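# Slide the open bin into the shelf's empty slot

## Task

Take the open-fronted bin from the table and place it in the empty slot of the shelf's bin row. Its open side must face outward like its neighbours, and its parts must stay inside it. Tilt it if needed to pass under the low board above. Push it fully back so it sits behind the shelf's front lip. Do not move parts out of the other bins. Then release it and move the grippers away. It only counts if everything stays put with the robot no longer holding it.

## Robot and tools

Robot: two Kinova Gen3 7-joint arms, left_arm and right_arm, each ending in a two-finger parallel gripper (pads open up to 50 mm). Bases in the scene frame: left_arm at (+0.041, +0.362, 0) with quat_wxyz (+0.995, 0, 0, +0.099); right_arm at (+0.008, -0.270, 0) with quat_wxyz (+0.996, 0, 0, +0.091).

Scene frame: origin on the table top midway between the arms, +z up, +x away from the robot over the table, +y toward left_arm. The names left and right do not refer to image sides. All positions are in metres, all orientations are quaternions written w, x, y, z.

Gripper frame: fingers extend along the gripper's +z axis and close along its x axis. The reported end_effector_position is the point between the pads; fingertips stick out 17.5 mm past it. A pure rotation command pivots about that point, which lies 25 mm off the last joint's axis toward gripper -y.

The row (used by both motion tools): 20 plain numbers, always all 20 even if only one arm moves. First left_arm: x, y, z, qw, qx, qy, qz, then left_gripper position, force_limit, speed. Then the same ten for right_arm / right_gripper. The x, y, z and quaternion are an absolute target pose for that gripper's end_effector_position and end_effector_quat_wxyz in the scene frame, not an offset. The last three of each arm lie in [-1, 1]:
- position: +1 fully open (50 mm), about -0.65 pads touching; -1 means close until an object stops the fingers.
- force_limit: pad force about 20 N at -1, 102 N at 0, 185 N at +1 (actual grip can exceed this by up to ~17 %).
- speed: pad gap rate 20 mm/s at -1, 85 at 0, 150 at +1.
These three are commands: to leave a gripper unchanged, resend its previous three values (a 0 is not 'no change'). A new force_limit or speed only takes effect when position changes by at least 0.01. To hold an arm still, resend its exact last reported position and quaternion every call, and to keep an orientation, keep sending the same quaternion rather than copying a drifted reported one. A target more than 0.6 m from that arm's last reported position along any gripper axis gets the call refused (nothing is sent).

Tools:
- execute_actions {actions, pictures}: actions is a list with at most one item. Empty list = just read the state. {"rows": [[20 numbers], ...], "steps": n} runs n control steps (1 to 15, each 1/30 s, default 15), one row per step, the last row repeated if rows run out. {"steps": n} alone waits up to 300 steps counted from the previous result. pictures (boolean) toggles the camera images.
- move {target, speed}: target is one 20-number row; each gripper follows a straight path to its pose, all paths finishing together in 0.5 to 10 s (cut off at 10 s). speed is the top path speed in m/s, 0.002 to 0.5, default 0.25; rotation limited to twice that in rad/s. Finger values are applied at the start. Paths ignore obstacles and the other arm; grippers lag, stray, and can overshoot speed, especially with the arm nearly straight.
- wait {seconds}: 0 to 10 s of letting the scene run with no new commands.
- zoom_image {camera, region}: camera is cam_high, cam_left_wrist or cam_right_wrist (each 672x504); region [x0, y0, x1, y1] in pixels from the top-left, at most 504x504.
- read_manual {section}: only licence texts; no motion.
- finished_scene {scene}: ends and grades the current scene; irreversible.

Motion limits: each step the commanded pose is clipped to within 70 mm and 16 degrees of the measured pose, then solved by damped IK, with position favoured over orientation. After an action ends, the arm continues only to its last clipped pose, so long moves may need several calls; check the reported pose. Elbows stop just short of straight. Joint ranges (rad): waist and both rolls ±6.283, shoulder ±2.250, elbow ±2.580, wrist pitch ±2.100.

Reading results: the state line gives each arm's gripper position and quaternion (less accurate at long reach). A 'Hand target' line shows where the controller is heading. 'pose unreachable' means the clearance check altered or blocked that arm's command; HELD marks steps where your row was not sent. The move: line reports the ending (done, off_target, moving, held, fault), limits (paced = target clipped; held = some steps blocked, after which the arm may jump faster), and distance to target per gripper. Gripper object_status: 0 moving, 1 stopped while opening, 2 stopped while closing (a real grip), 3 reached commanded position or pads met (usually nothing held). Grip by sending -1 and confirm status 2. Opening in mm ≈ (250 - position_measured) × 0.202. A lost grip auto-recloses unless force_limit was -1. Off-centre grips on fixed objects weaken over time.

Hazards: contact torque at a joint's load limit (49.1 N m for the first four joints, 30.9 for the wrist ones, carried weight included) freezes that arm for 10 s. Sustained loads heat motors; MOTOR HOT appears from 60 °C and at 75 °C the arm sinks (OVER-TEMPERATURE FAULT). Avoid arm-on-arm contact, fast impacts and targets set far beyond a contact, which press harder. Don't drop, slam or knock anything off the table, don't spill the bin's parts, and note that random small tugs or pushes may occur. Camera calibration intrinsics and extrinsics are supplied per camera and can be a few degrees or millimetres off.

Each tool is called after "Call:" as name([rows], argument=value, ...), one row to a line, values as JSON.

## Session

Call:
execute_actions(actions=[])

Scene clock: 0.00 s of 6300.00 s.
left_arm: end_effector_position=(+0.2212, +0.3040, +0.2808) position_measured=3 object_status=3 end_effector_quat_wxyz=(+0.230, +0.541, +0.720, -0.370) | right_arm: end_effector_position=(+0.6700, -0.6766, +0.2908) position_measured=3 object_status=3 end_effector_quat_wxyz=(+0.557, +0.743, +0.230, +0.293)
Joint positions: left_arm=[-0.284  0.205 -0.387  2.144  0.528  1.628  0.757] | right_arm=[-0.017  0.87   0.926  1.761 -0.182 -0.481  0.847]
Joint velocities: left_arm=[ 0.  0. -0.  0.  0. -0. -0.] | right_arm=[ 0.     0.001 -0.001 -0.    -0.     0.     0.001]
Motor temperatures (°C, as the motors report them): left_arm=[26 24 22 27 33 33 29] | right_arm=[27 26 22 24 33 36 37]
Hand target (left_arm): +0.221, +0.304, +0.281; +0.230, +0.541, +0.720, -0.370
Hand target (right_arm): +0.670, -0.677, +0.291; +0.557, +0.743, +0.230, +0.293

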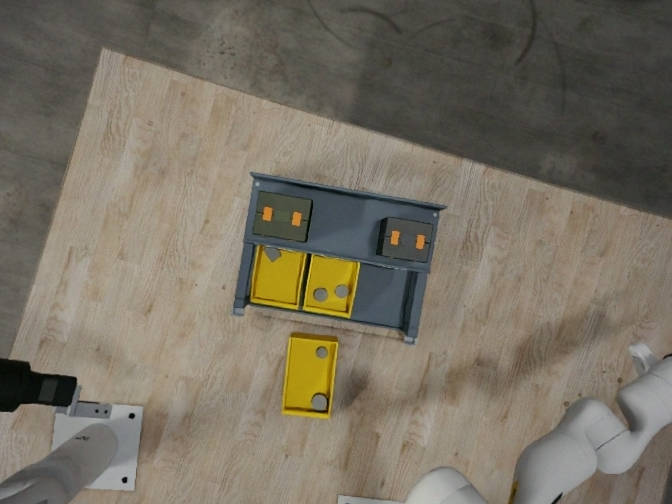

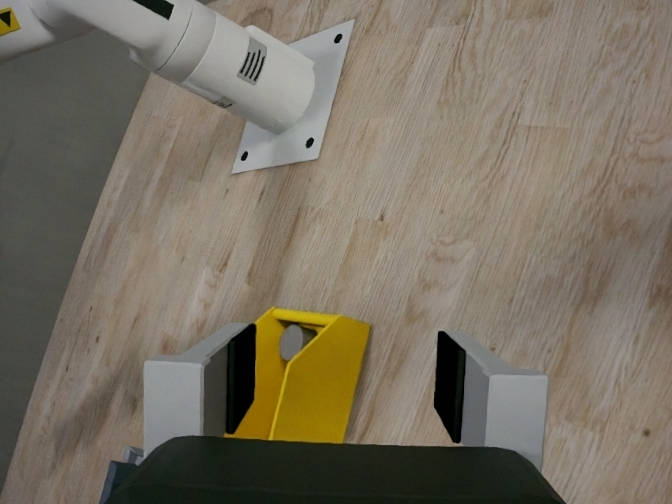

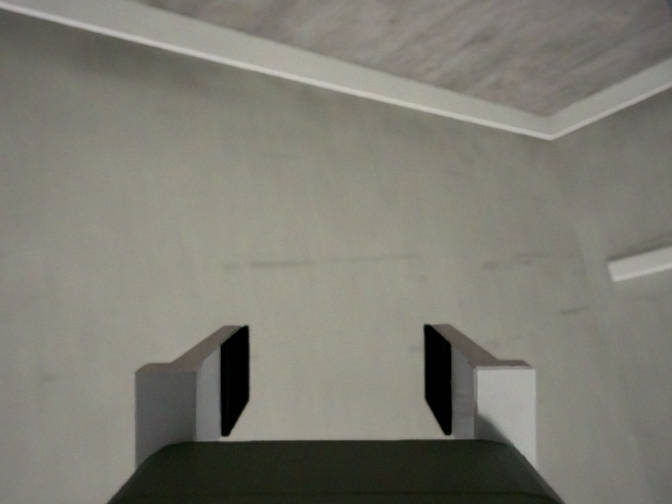

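Call:
zoom_image(camera="cam_high", region=[220, 160, 460, 430])

Call:
move(target=[0.25,0.2,0.25,0.5,0.5,0.5,0.5,1,0,0,0.3,-0.2,0.3,0.3,0.64,0.64,0.3,1,0,0])

Region (220, 160, 460, 430) of cam_high's 672x504 image, scaled by 1.867, with more detail than that image has.

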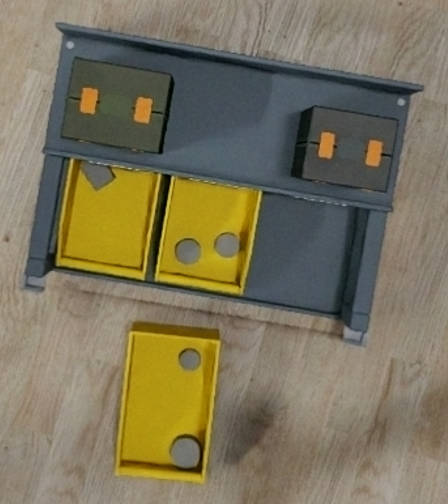

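Scene clock: 28.17 s of 6300.00 s.
left_arm: end_effector_position=(+0.2484, +0.2036, +0.2511) position_measured=3 object_status=3 end_effector_quat_wxyz=(+0.433, +0.502, +0.580, +0.473) | right_arm: end_effector_position=(+0.2978, -0.2008, +0.3001) position_measured=3 object_status=3 end_effector_quat_wxyz=(+0.301, +0.639, +0.641, +0.300)
Joint positions: left_arm=[-0.619 -2.158  0.165  2.582  0.824  1.363  1.391] | right_arm=[ 0.703 -0.734 -0.584  2.462 -0.651  0.484  1.909]
Joint velocities: left_arm=[ 0.    -0.    -0.    -0.001 -0.001  0.001  0.   ] | right_arm=[-0.001  0.    -0.002 -0.     0.     0.001  0.   ]
Motor temperatures (°C, as the motors report them): left_arm=[26 24 22 27 33 33 29] | right_arm=[27 27 22 24 33 36 37]
Hand target (left_arm): +0.249, +0.204, +0.251; +0.432, +0.502, +0.579, +0.475
Hand target (right_arm): +0.298, -0.201, +0.300; +0.301, +0.639, +0.641, +0.300
Off the commanded pose (left_arm): 0.004 m, 12 deg.
Off the commanded pose (right_arm): 0.002 m, 0 deg.
TORQUE FAULT: the external load on joint 2 (shoulder) of the left arm reached its load limit, and that arm stopped for 10 seconds. A torque fault stops only its own arm. That arm's remaining commands of this call were not run. That arm's gripper holds where it stopped, with its grip as last carried out, and that arm accepts commands again: back off and push less far. That arm stops again, at the same cost, whenever a joint's load reaches its limit.
After step 90, 11.17 s passed at rest.
move: fault (left_arm); limits=paced
camera_calibration (this result's frames):
cam_left_wrist: T_world_to_cam=[[-0.119072, 0.991393, -0.0544171, -0.154571], [0.140231, 0.0710495, 0.987566, -0.265951], [0.982933, 0.10996, -0.147484, -0.0596264], [0, 0, 0, 1]] pos_world=[0.0774982, 0.178693, 0.245439]
cam_right_wrist: T_world_to_cam=[[0.00569557, 0.999939, 0.0095124, 0.197921], [0.618748, -0.0109969, 0.785513, -0.389998], [0.785569, 0.00141183, -0.618772, 0.118734], [0, 0, 0, 1]] pos_world=[0.146909, -0.202365, 0.377935]

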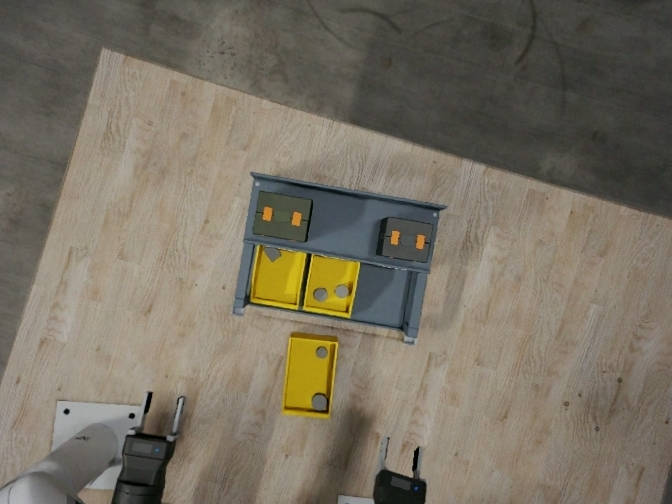

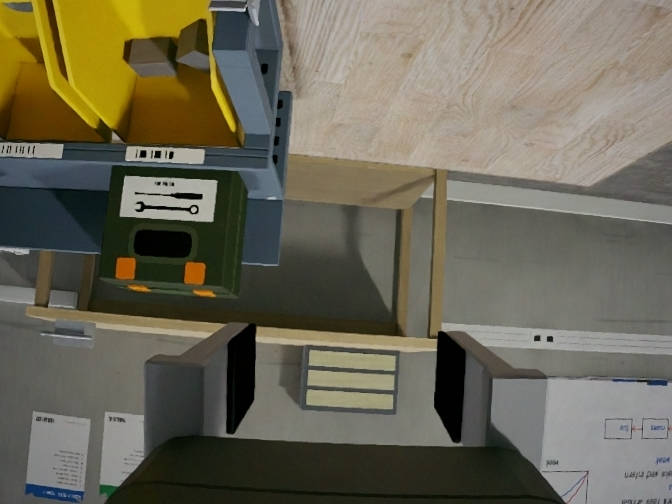

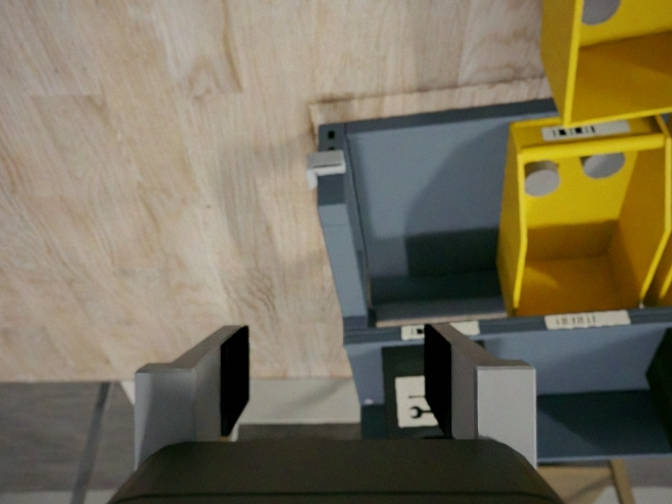

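Call:
move(target=[0.35,0.4,0.45,0.3,0.64,0.64,0.3,1,0,0,0.3,-0.14,0.16,0.43,0.5,0.565,0.49,1,0,0], speed=0.15)

Scene clock: 60.27 s of 6300.00 s.
left_arm: end_effector_position=(+0.3492, +0.3997, +0.4490) position_measured=3 object_status=3 end_effector_quat_wxyz=(+0.298, +0.640, +0.641, +0.300) | right_arm: end_effector_position=(+0.2997, -0.1395, +0.1572) position_measured=3 object_status=3 end_effector_quat_wxyz=(+0.556, +0.527, +0.461, +0.449)
Joint positions: left_arm=[-0.694 -0.599  0.024  2.016  0.702  1.168  0.609] | right_arm=[ 0.649 -2.102 -1.861  2.577 -1.307  0.386  0.864]
Joint velocities: left_arm=[-0.     0.     0.     0.     0.    -0.001  0.   ] | right_arm=[-0.045 -0.072 -0.004 -0.    -0.017  0.047 -0.019]
Motor temperatures (°C, as the motors report them): left_arm=[26 24 22 28 33 33 29] | right_arm=[27 27 22 25 33 36 37]
Hand target (left_arm): +0.349, +0.400, +0.449; +0.298, +0.640, +0.641, +0.300
Hand target (right_arm): +0.300, -0.139, +0.157; +0.556, +0.526, +0.461, +0.450
Off the commanded pose (left_arm): 0.001 m, 0 deg.
Off the commanded pose (right_arm): 0.003 m, 20 deg; orientation clipped at the last step of the last action.
joint sent to its limit (right arm) — the command would take joint 4 (elbow) past its upper limit, so that joint was sent only as far as its limit.
After step 90, 25.07 s passed at rest.
move: off_target (right_arm); limits=paced
camera_calibration (this result's frames):
cam_left_wrist: T_world_to_cam=[[-0.0134199, 0.999638, -0.0233314, -0.380308], [0.617679, 0.0266368, 0.785979, -0.547925], [0.786316, -0.00386357, -0.617812, 0.174279], [0, 0, 0, 1]] pos_world=[0.196299, 0.395438, 0.529456]
cam_right_wrist: T_world_to_cam=[[0.169398, 0.985222, -0.0253207, 0.0922793], [-0.0406427, 0.0326536, 0.99864, -0.108048], [0.984709, -0.168138, 0.0455735, -0.159086], [0, 0, 0, 1]] pos_world=[0.13663, -0.114136, 0.117488]

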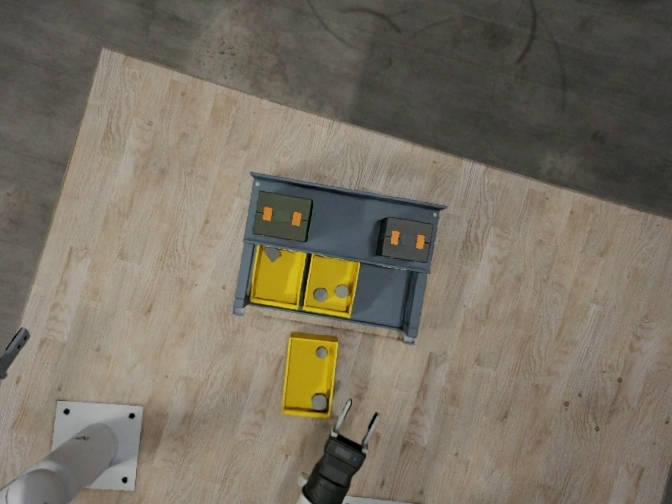

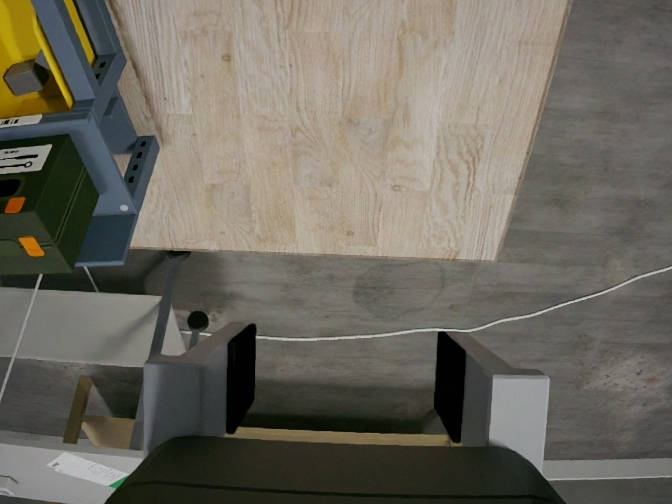

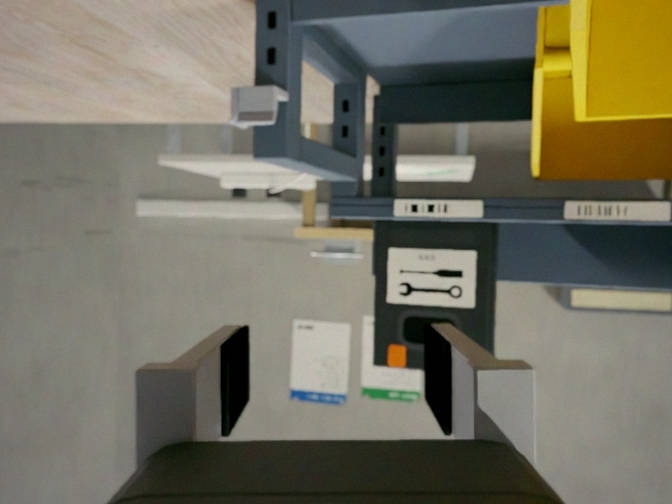

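Call:
move(target=[0.23,-0.02,0.2,0,0.996,0.087,0,1,0,0,0.3,-0.45,0.4,0.3,0.64,0.64,0.3,1,0,0], speed=0.2)

Scene clock: 83.47 s of 6300.00 s.
left_arm: end_effector_position=(+0.2312, -0.0187, +0.2011) position_measured=3 object_status=3 end_effector_quat_wxyz=(-0.001, +0.996, +0.087, +0.002) | right_arm: end_effector_position=(+0.3003, -0.4509, +0.4027) position_measured=3 object_status=3 end_effector_quat_wxyz=(+0.301, +0.639, +0.640, +0.302)
Joint positions: left_arm=[-1.018 -0.789  1.676  1.648  0.787  1.439  0.548] | right_arm=[ 0.083 -0.569  0.629  2.056 -0.168  0.797  2.225]
Joint velocities: left_arm=[-0.005 -0.002  0.    -0.    -0.001 -0.001  0.   ] | right_arm=[-0.004  0.003  0.002 -0.001 -0.001  0.     0.001]
Motor temperatures (°C, as the motors report them): left_arm=[26 24 22 28 33 33 29] | right_arm=[27 27 22 25 33 36 37]
Hand target (left_arm): +0.231, -0.019, +0.201; -0.001, +0.996, +0.087, +0.002
Hand target (right_arm): +0.300, -0.451, +0.403; +0.300, +0.639, +0.640, +0.302
Off the commanded pose (left_arm): 0.002 m, 0 deg.
Off the commanded pose (right_arm): 0.003 m, 0 deg.
After step 90, 15.67 s passed at rest.
move: done; limits=paced
camera_calibration (this result's frames):
cam_left_wrist: T_world_to_cam=[[0.979992, 0.199027, -0.00211356, -0.218401], [0.199004, -0.979574, 0.0288614, -0.0388153], [0.0036738, -0.0287046, -0.999581, 0.369537], [0, 0, 0, 1]] pos_world=[0.220398, 0.0160527, 0.370041]
cam_right_wrist: T_world_to_cam=[[0.00535162, 0.999882, 0.0143838, 0.445093], [0.616764, -0.0146226, 0.787013, -0.476533], [0.78713, 0.00465959, -0.616769, 0.180737], [0, 0, 0, 1]] pos_world=[0.149263, -0.452851, 0.480108]

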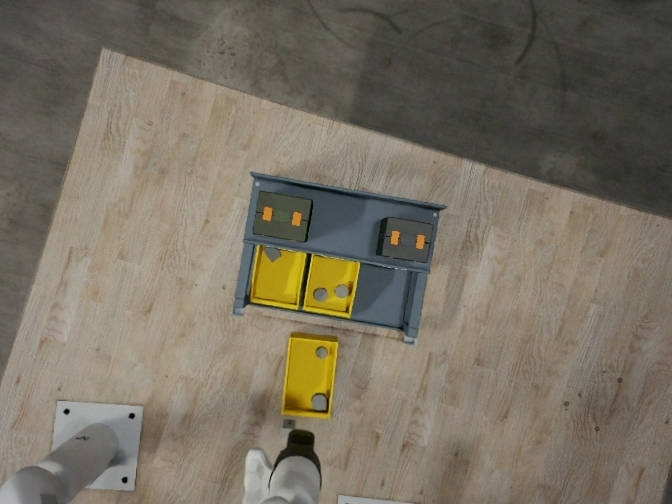

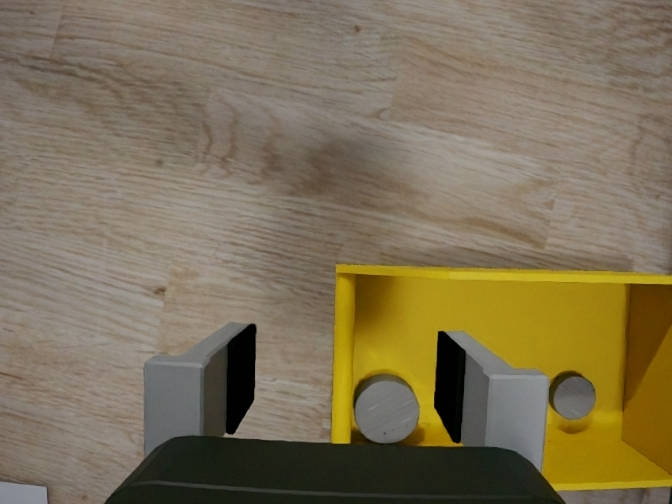

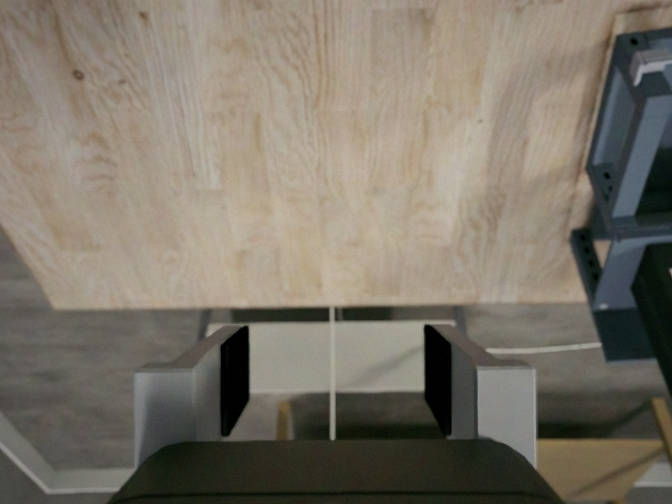

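Call:
move(target=[0.232,-0.024,0.03,0,0.996,0.087,0,1,0,0,0.3,-0.45,0.4,0.3,0.64,0.64,0.3,1,0,0], speed=0.1)

Call:
move(target=[0.232,-0.024,0.03,0,0.996,0.087,0,-1,0.3,0,0.3,-0.45,0.4,0.3,0.64,0.64,0.3,1,0,0])

Call:
move(target=[0.232,-0.024,0.09,0,0.998,0.061,0,-1,0.3,0,0.3,-0.25,0.3,0.3,0.64,0.64,0.3,1,0,0], speed=0.08)

Scene clock: 98.10 s of 6300.00 s.
left_arm: end_effector_position=(+0.2321, -0.0238, +0.0304) position_measured=3 object_status=3 end_effector_quat_wxyz=(-0.000, +0.996, +0.086, +0.000) | right_arm: end_effector_position=(+0.3000, -0.4500, +0.4000) position_measured=3 object_status=3 end_effector_quat_wxyz=(+0.300, +0.640, +0.640, +0.300)
Joint positions: left_arm=[-1.116 -1.03   1.91   1.841  1.092  1.145  0.36 ] | right_arm=[ 0.088 -0.568  0.623  2.064 -0.166  0.792  2.222]
Joint velocities: left_arm=[-0.003 -0.003  0.001 -0.    -0.001 -0.002  0.   ] | right_arm=[ 0.001 -0.001  0.    -0.     0.    -0.003  0.   ]
Motor temperatures (°C, as the motors report them): left_arm=[26 25 22 28 33 33 29] | right_arm=[27 27 22 25 33 36 37]
Hand target (left_arm): +0.232, -0.024, +0.030; -0.000, +0.996, +0.086, +0.000
Hand target (right_arm): +0.300, -0.450, +0.400; +0.300, +0.640, +0.640, +0.300
Off the commanded pose (left_arm): 0.000 m, 0 deg.
Off the commanded pose (right_arm): 0.000 m, 0 deg.
After step 90, 9.57 s passed at rest.
move: done
camera_calibration (this result's frames):
cam_left_wrist: T_world_to_cam=[[0.98011, 0.198348, -0.00650601, -0.218496], [0.198454, -0.979634, 0.0305585, -0.0389665], [-0.000312284, -0.0312418, -0.999512, 0.199667], [0, 0, 0, 1]] pos_world=[0.221945, 0.0114032, 0.199339]
cam_right_wrist: T_world_to_cam=[[0.00743728, 0.999895, 0.0124641, 0.444395], [0.619979, -0.0143904, 0.784486, -0.474107], [0.784583, 0.00189303, -0.620021, 0.180149], [0, 0, 0, 1]] pos_world=[0.149289, -0.451512, 0.478088]

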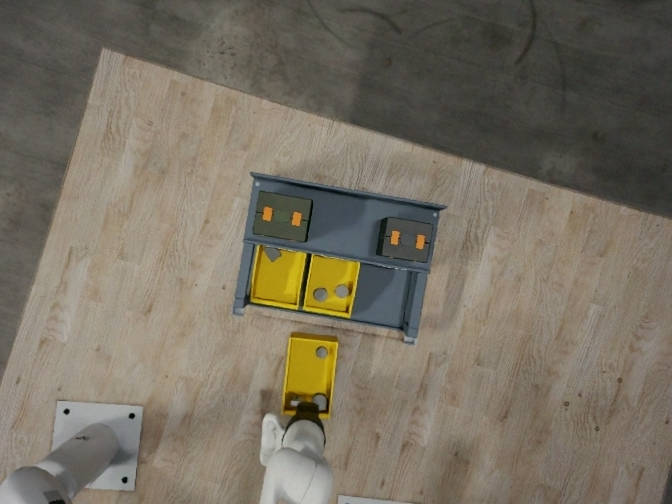

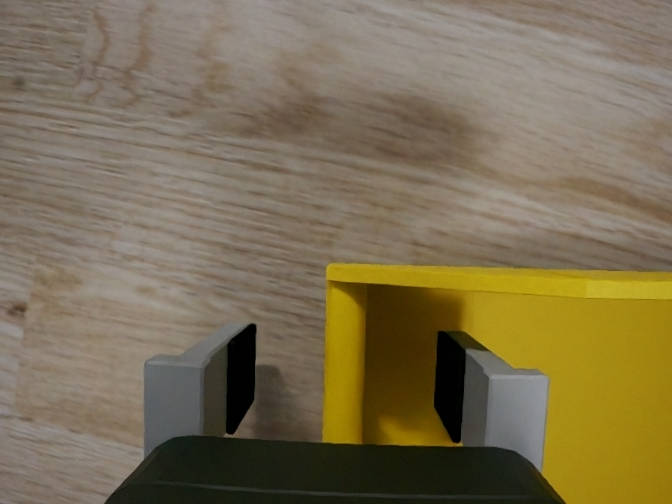

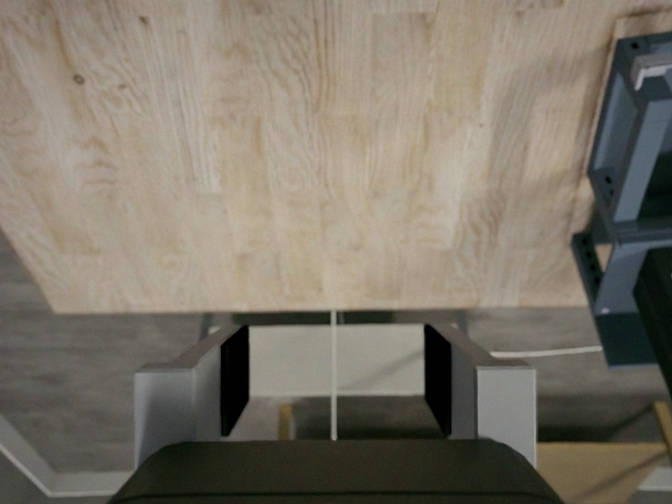

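Scene clock: 98.83 s of 6300.00 s.
left_arm: end_effector_position=(+0.2320, -0.0240, +0.0300) position_measured=210 object_status=2 end_effector_quat_wxyz=(-0.000, +0.996, +0.087, -0.000) | right_arm: end_effector_position=(+0.3000, -0.4500, +0.4000) position_measured=3 object_status=3 end_effector_quat_wxyz=(+0.300, +0.640, +0.640, +0.300)
Joint positions: left_arm=[-1.116 -1.031  1.911  1.841  1.093  1.145  0.361] | right_arm=[ 0.088 -0.568  0.623  2.064 -0.166  0.792  2.222]
Joint velocities: left_arm=[-0.     0.    -0.001  0.001  0.     0.001 -0.   ] | right_arm=[-0.     0.001 -0.001  0.    -0.    -0.001  0.   ]
Motor temperatures (°C, as the motors report them): left_arm=[26 25 22 28 33 33 29] | right_arm=[27 27 22 25 33 36 37]
Hand target (left_arm): +0.232, -0.024, +0.030; -0.000, +0.996, +0.087, +0.000
Hand target (right_arm): +0.300, -0.450, +0.400; +0.300, +0.640, +0.640, +0.300
Off the commanded pose (left_arm): 0.000 m, 0 deg.
Off the commanded pose (right_arm): 0.000 m, 0 deg.
move: done
camera_calibration (this result's frames):
cam_left_wrist: T_world_to_cam=[[0.979803, 0.199842, -0.00703339, -0.218274], [0.199964, -0.979327, 0.0305605, -0.0394063], [-0.000780722, -0.0313497, -0.999508, 0.199372], [0, 0, 0, 1]] pos_world=[0.221901, 0.0112788, 0.198943]
cam_right_wrist: T_world_to_cam=[[0.00745781, 0.999895, 0.0124629, 0.444392], [0.619975, -0.0144022, 0.784489, -0.474104], [0.784586, 0.00187612, -0.620017, 0.180146], [0, 0, 0, 1]] pos_world=[0.149279, -0.451511, 0.478084]

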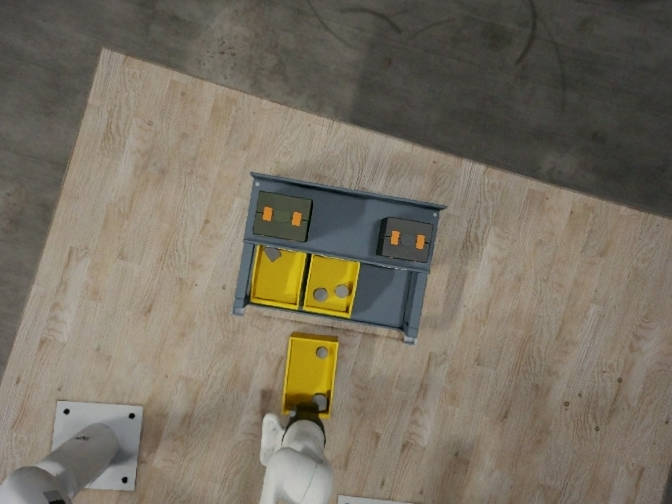

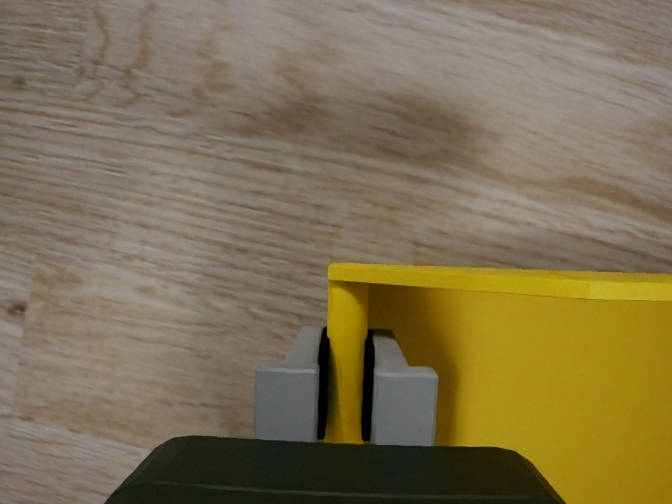

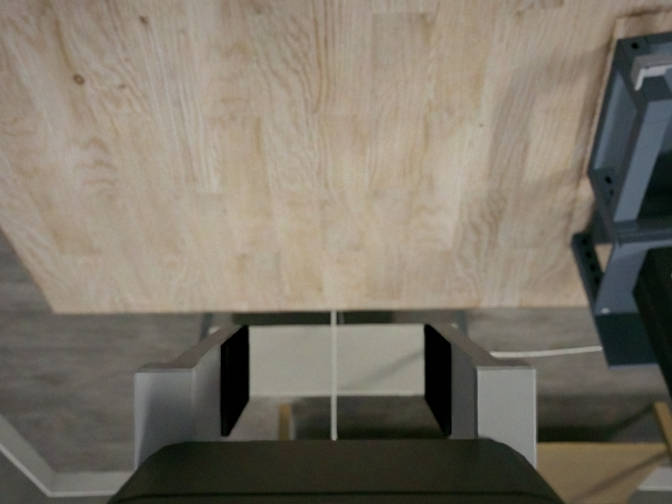

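Scene clock: 101.97 s of 6300.00 s.
left_arm: end_effector_position=(+0.2316, -0.0238, +0.0894) position_measured=210 object_status=2 end_effector_quat_wxyz=(-0.001, +0.998, +0.061, -0.000) | right_arm: end_effector_position=(+0.2999, -0.2490, +0.2999) position_measured=3 object_status=3 end_effector_quat_wxyz=(+0.300, +0.640, +0.641, +0.300)
Joint positions: left_arm=[-1.079 -0.934  1.83   1.794  0.968  1.233  0.386] | right_arm=[ 0.437 -0.638 -0.312  2.495 -0.318  0.393  1.727]
Joint velocities: left_arm=[ 0.001  0.001 -0.    -0.     0.     0.001 -0.   ] | right_arm=[ 0.008  0.001 -0.004  0.001  0.003 -0.001 -0.004]
Motor temperatures (°C, as the motors report them): left_arm=[26 25 22 28 33 33 29] | right_arm=[27 27 22 25 33 36 37]
Hand target (left_arm): +0.232, -0.024, +0.090; +0.000, +0.998, +0.061, -0.000
Hand target (right_arm): +0.300, -0.249, +0.300; +0.300, +0.640, +0.641, +0.300
Off the commanded pose (left_arm): 0.001 m, 0 deg.
Off the commanded pose (right_arm): 0.001 m, 0 deg.
move: done
camera_calibration (this result's frames):
cam_left_wrist: T_world_to_cam=[[0.988818, 0.148925, -0.00779578, -0.22071], [0.149092, -0.988384, 0.0294786, -0.0292823], [-0.00331511, -0.0303113, -0.999535, 0.259325], [0, 0, 0, 1]] pos_world=[0.223467, 0.0117876, 0.258347]
cam_right_wrist: T_world_to_cam=[[0.00556066, 0.999909, 0.0122674, 0.245318], [0.619923, -0.0130728, 0.784554, -0.392342], [0.784643, 0.00324222, -0.61994, 0.118086], [0, 0, 0, 1]] pos_world=[0.149203, -0.250808, 0.37801]

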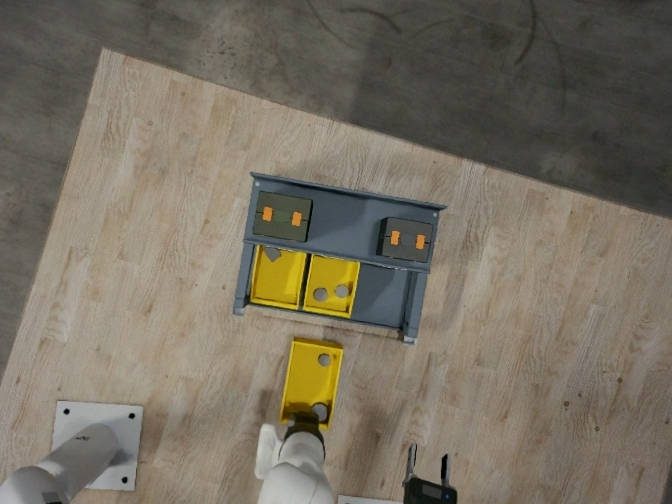

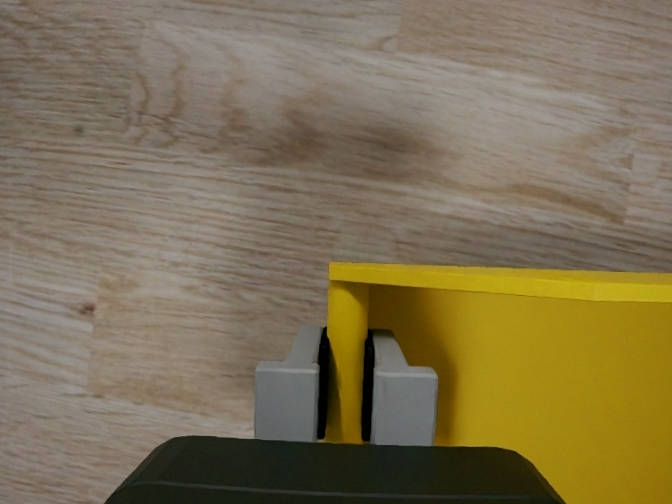

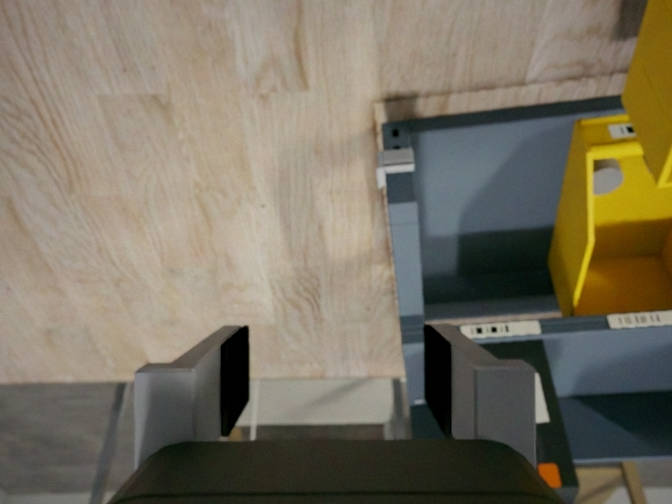

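Call:
move(target=[0.232,-0.024,0.09,0,0.998,0.061,0,-1,0.3,0,0.5,-0.4,0.14,0,0,0.79,0.61,1,0,0], speed=0.15)

Call:
move(target=[0.27,-0.14,0.1,0.005,0.994,0.061,-0.087,-1,0.3,0,0.5,-0.4,0.14,0,0,0.79,0.61,1,0,0], speed=0.08)

Scene clock: 124.13 s of 6300.00 s.
left_arm: end_effector_position=(+0.2316, -0.0237, +0.0895) position_measured=210 object_status=2 end_effector_quat_wxyz=(-0.001, +0.998, +0.061, -0.000) | right_arm: end_effector_position=(+0.4997, -0.4013, +0.1383) position_measured=3 object_status=3 end_effector_quat_wxyz=(+0.001, +0.002, +0.790, +0.613)
Joint positions: left_arm=[-1.078 -0.934  1.83   1.794  0.968  1.233  0.386] | right_arm=[-1.818 -1.58   1.655  0.928  0.228  1.756  3.266]
Joint velocities: left_arm=[ 0.     0.    -0.    -0.001 -0.     0.001 -0.   ] | right_arm=[-0.015 -0.004  0.    -0.011 -0.001  0.006  0.001]
Motor temperatures (°C, as the motors report them): left_arm=[26 25 22 28 33 33 29] | right_arm=[27 27 22 25 33 36 37]
Hand target (left_arm): +0.232, -0.024, +0.090; -0.000, +0.998, +0.061, -0.000
Hand target (right_arm): +0.500, -0.401, +0.138; +0.001, +0.001, +0.790, +0.613
Off the commanded pose (left_arm): 0.001 m, 0 deg.
Off the commanded pose (right_arm): 0.002 m, 0 deg.
After step 90, 13.37 s passed at rest.
move: done
camera_calibration (this result's frames):
cam_left_wrist: T_world_to_cam=[[0.988891, 0.148446, -0.00759399, -0.220825], [0.148607, -0.98846, 0.0293871, -0.0291068], [-0.00314395, -0.0301891, -0.999539, 0.25943], [0, 0, 0, 1]] pos_world=[0.223513, 0.0118418, 0.258489]
cam_right_wrist: T_world_to_cam=[[-0.999873, 0.00556393, 0.0149538, 0.50144], [0.015822, 0.224853, 0.974264, -0.0202494], [0.00205833, 0.974377, -0.224913, 0.587769], [0, 0, 0, 1]] pos_world=[0.500487, -0.570945, 0.144427]

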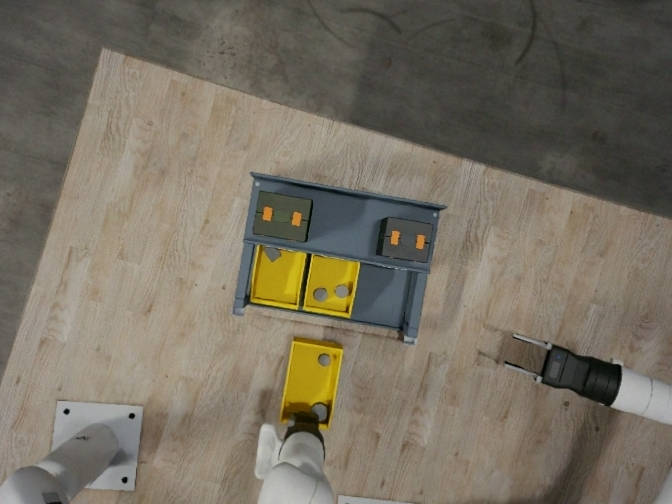

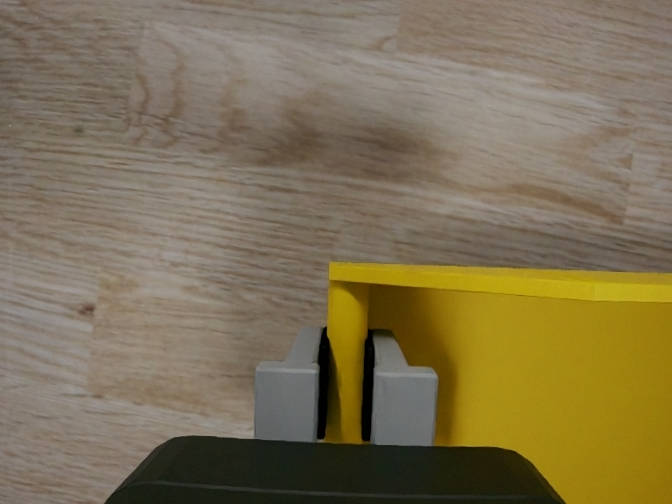

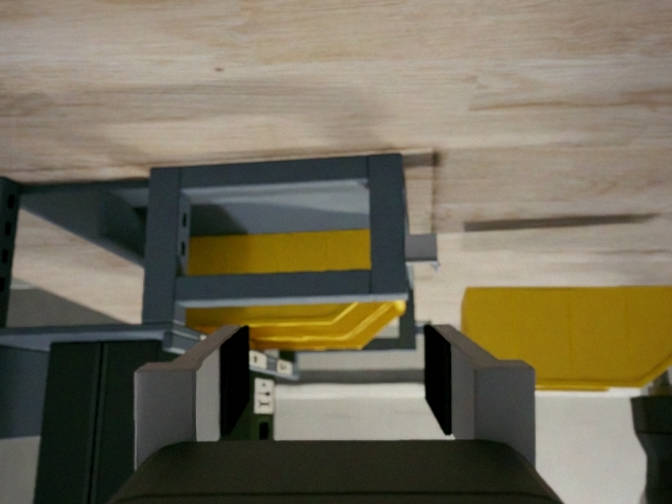

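Scene clock: 126.03 s of 6300.00 s.
left_arm: end_effector_position=(+0.2693, -0.1402, +0.0989) position_measured=210 object_status=2 end_effector_quat_wxyz=(+0.004, +0.994, +0.061, -0.087) | right_arm: end_effector_position=(+0.5000, -0.4000, +0.1400) position_measured=3 object_status=3 end_effector_quat_wxyz=(+0.000, +0.000, +0.792, +0.611)
Joint positions: left_arm=[-1.397 -1.066  1.992  1.219  1.044  1.545  0.605] | right_arm=[-1.821 -1.576  1.654  0.929  0.228  1.757  3.264]
Joint velocities: left_arm=[-0.011 -0.005 -0.001 -0.005 -0.002  0.002  0.001] | right_arm=[ 0.     0.    -0.001  0.     0.    -0.001  0.   ]
Motor temperatures (°C, as the motors report them): left_arm=[26 25 22 28 33 33 29] | right_arm=[27 27 22 25 33 36 37]
Hand target (left_arm): +0.270, -0.140, +0.099; +0.005, +0.994, +0.061, -0.087
Hand target (right_arm): +0.500, -0.400, +0.140; -0.000, -0.000, +0.792, +0.611
Off the commanded pose (left_arm): 0.001 m, 0 deg.
Off the commanded pose (right_arm): 0.000 m, 0 deg.
move: done
camera_calibration (this result's frames):
cam_left_wrist: T_world_to_cam=[[0.9726, 0.14672, -0.180341, -0.219491], [0.153394, -0.987884, 0.0235589, -0.150824], [-0.174699, -0.0505765, -0.983322, 0.307154], [0, 0, 0, 1]] pos_world=[0.290272, -0.101259, 0.266002]
cam_right_wrist: T_world_to_cam=[[-0.999894, 0.00146465, 0.0144527, 0.500172], [0.0144053, 0.228346, 0.973474, -0.0199855], [-0.00187441, 0.973579, -0.228343, 0.589011], [0, 0, 0, 1]] pos_world=[0.501511, -0.569618, 0.146723]

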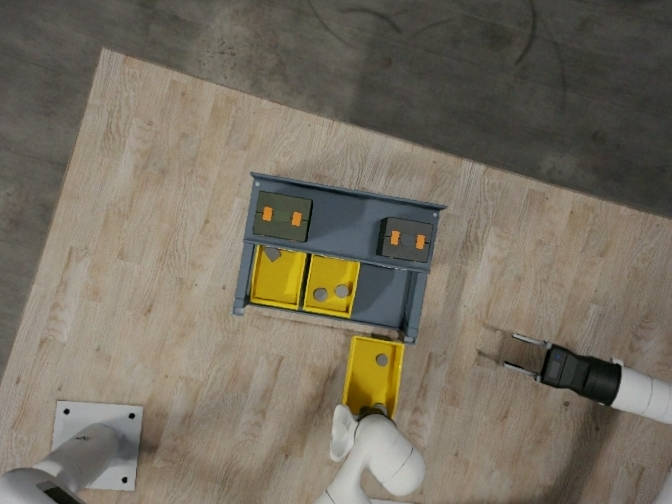

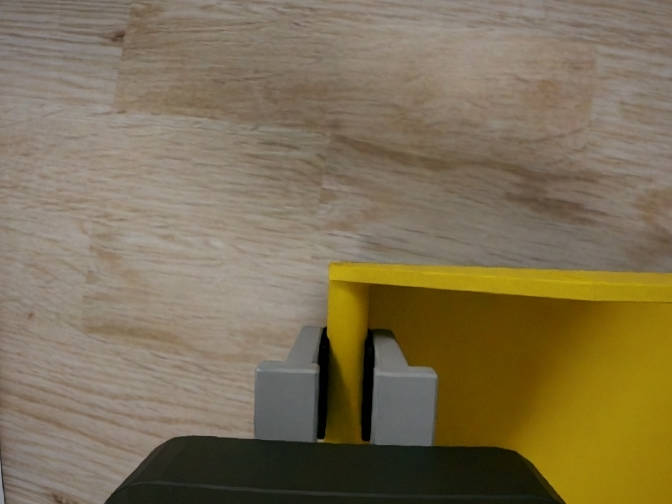

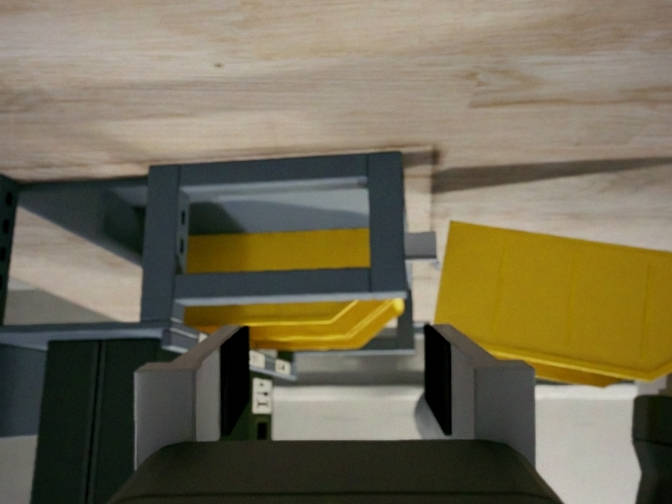

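Call:
move(target=[0.36,-0.128,0.088,0.005,0.994,0.061,-0.087,-1,0.3,0,0.5,-0.4,0.14,0,0,0.79,0.61,1,0,0], speed=0.04)

Scene clock: 142.30 s of 6300.00 s.
left_arm: end_effector_position=(+0.3593, -0.1279, +0.0871) position_measured=210 object_status=2 end_effector_quat_wxyz=(+0.004, +0.994, +0.061, -0.088) | right_arm: end_effector_position=(+0.5000, -0.4000, +0.1400) position_measured=3 object_status=3 end_effector_quat_wxyz=(+0.000, +0.000, +0.792, +0.611)
Joint positions: left_arm=[-1.611 -1.137  2.021  1.029  1.058  1.599  0.561] | right_arm=[-1.821 -1.576  1.654  0.929  0.228  1.757  3.264]
Joint velocities: left_arm=[-0.004 -0.002  0.    -0.004 -0.     0.001  0.   ] | right_arm=[-0.003 -0.002 -0.001 -0.     0.     0.    -0.   ]
Motor temperatures (°C, as the motors report them): left_arm=[26 25 22 28 33 33 29] | right_arm=[27 27 22 25 33 36 37]
Hand target (left_arm): +0.360, -0.128, +0.088; +0.005, +0.994, +0.061, -0.087
Hand target (right_arm): +0.500, -0.400, +0.140; +0.000, -0.000, +0.792, +0.611
Off the commanded pose (left_arm): 0.001 m, 0 deg.
Off the commanded pose (right_arm): 0.000 m, 0 deg.
After step 90, 10.70 s passed at rest.
move: done
camera_calibration (this result's frames):
cam_left_wrist: T_world_to_cam=[[0.972314, 0.147166, -0.181514, -0.310721], [0.153776, -0.987842, 0.0228145, -0.152217], [-0.17595, -0.0500954, -0.983124, 0.312422], [0, 0, 0, 1]] pos_world=[0.380496, -0.0889881, 0.254222]
cam_right_wrist: T_world_to_cam=[[-0.999895, 0.00146576, 0.0144488, 0.500173], [0.0144017, 0.228355, 0.973471, -0.019979], [-0.00187257, 0.973577, -0.228352, 0.589007], [0, 0, 0, 1]] pos_world=[0.501511, -0.569615, 0.146723]

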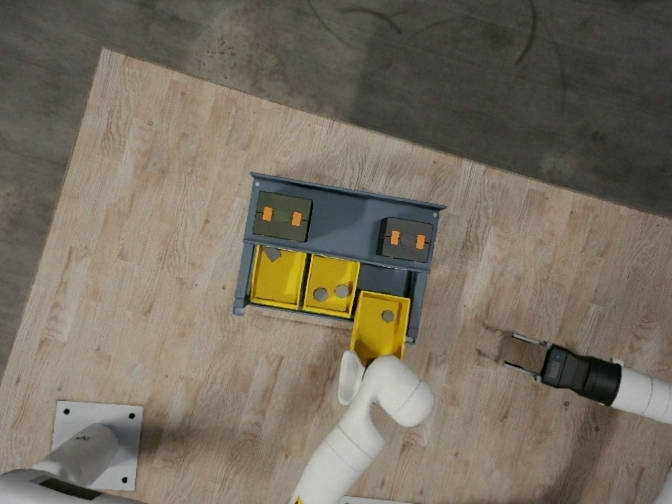

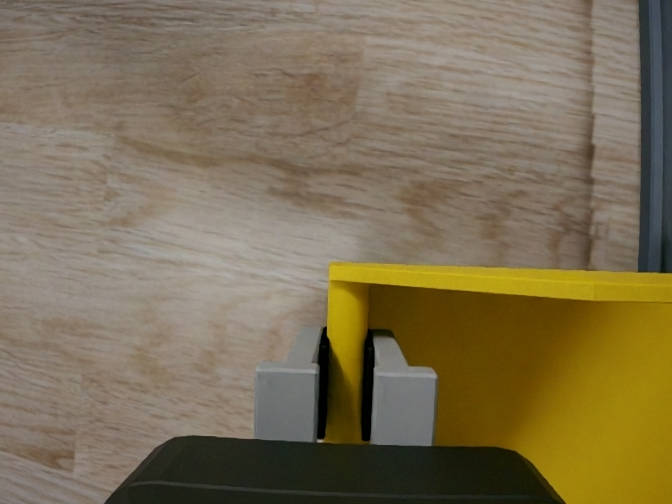

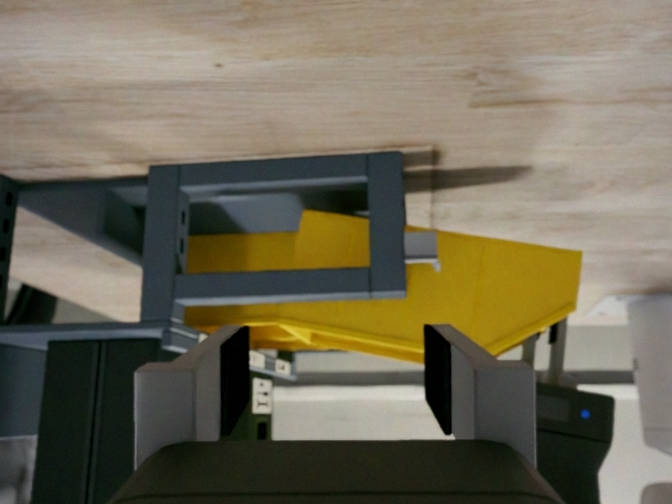

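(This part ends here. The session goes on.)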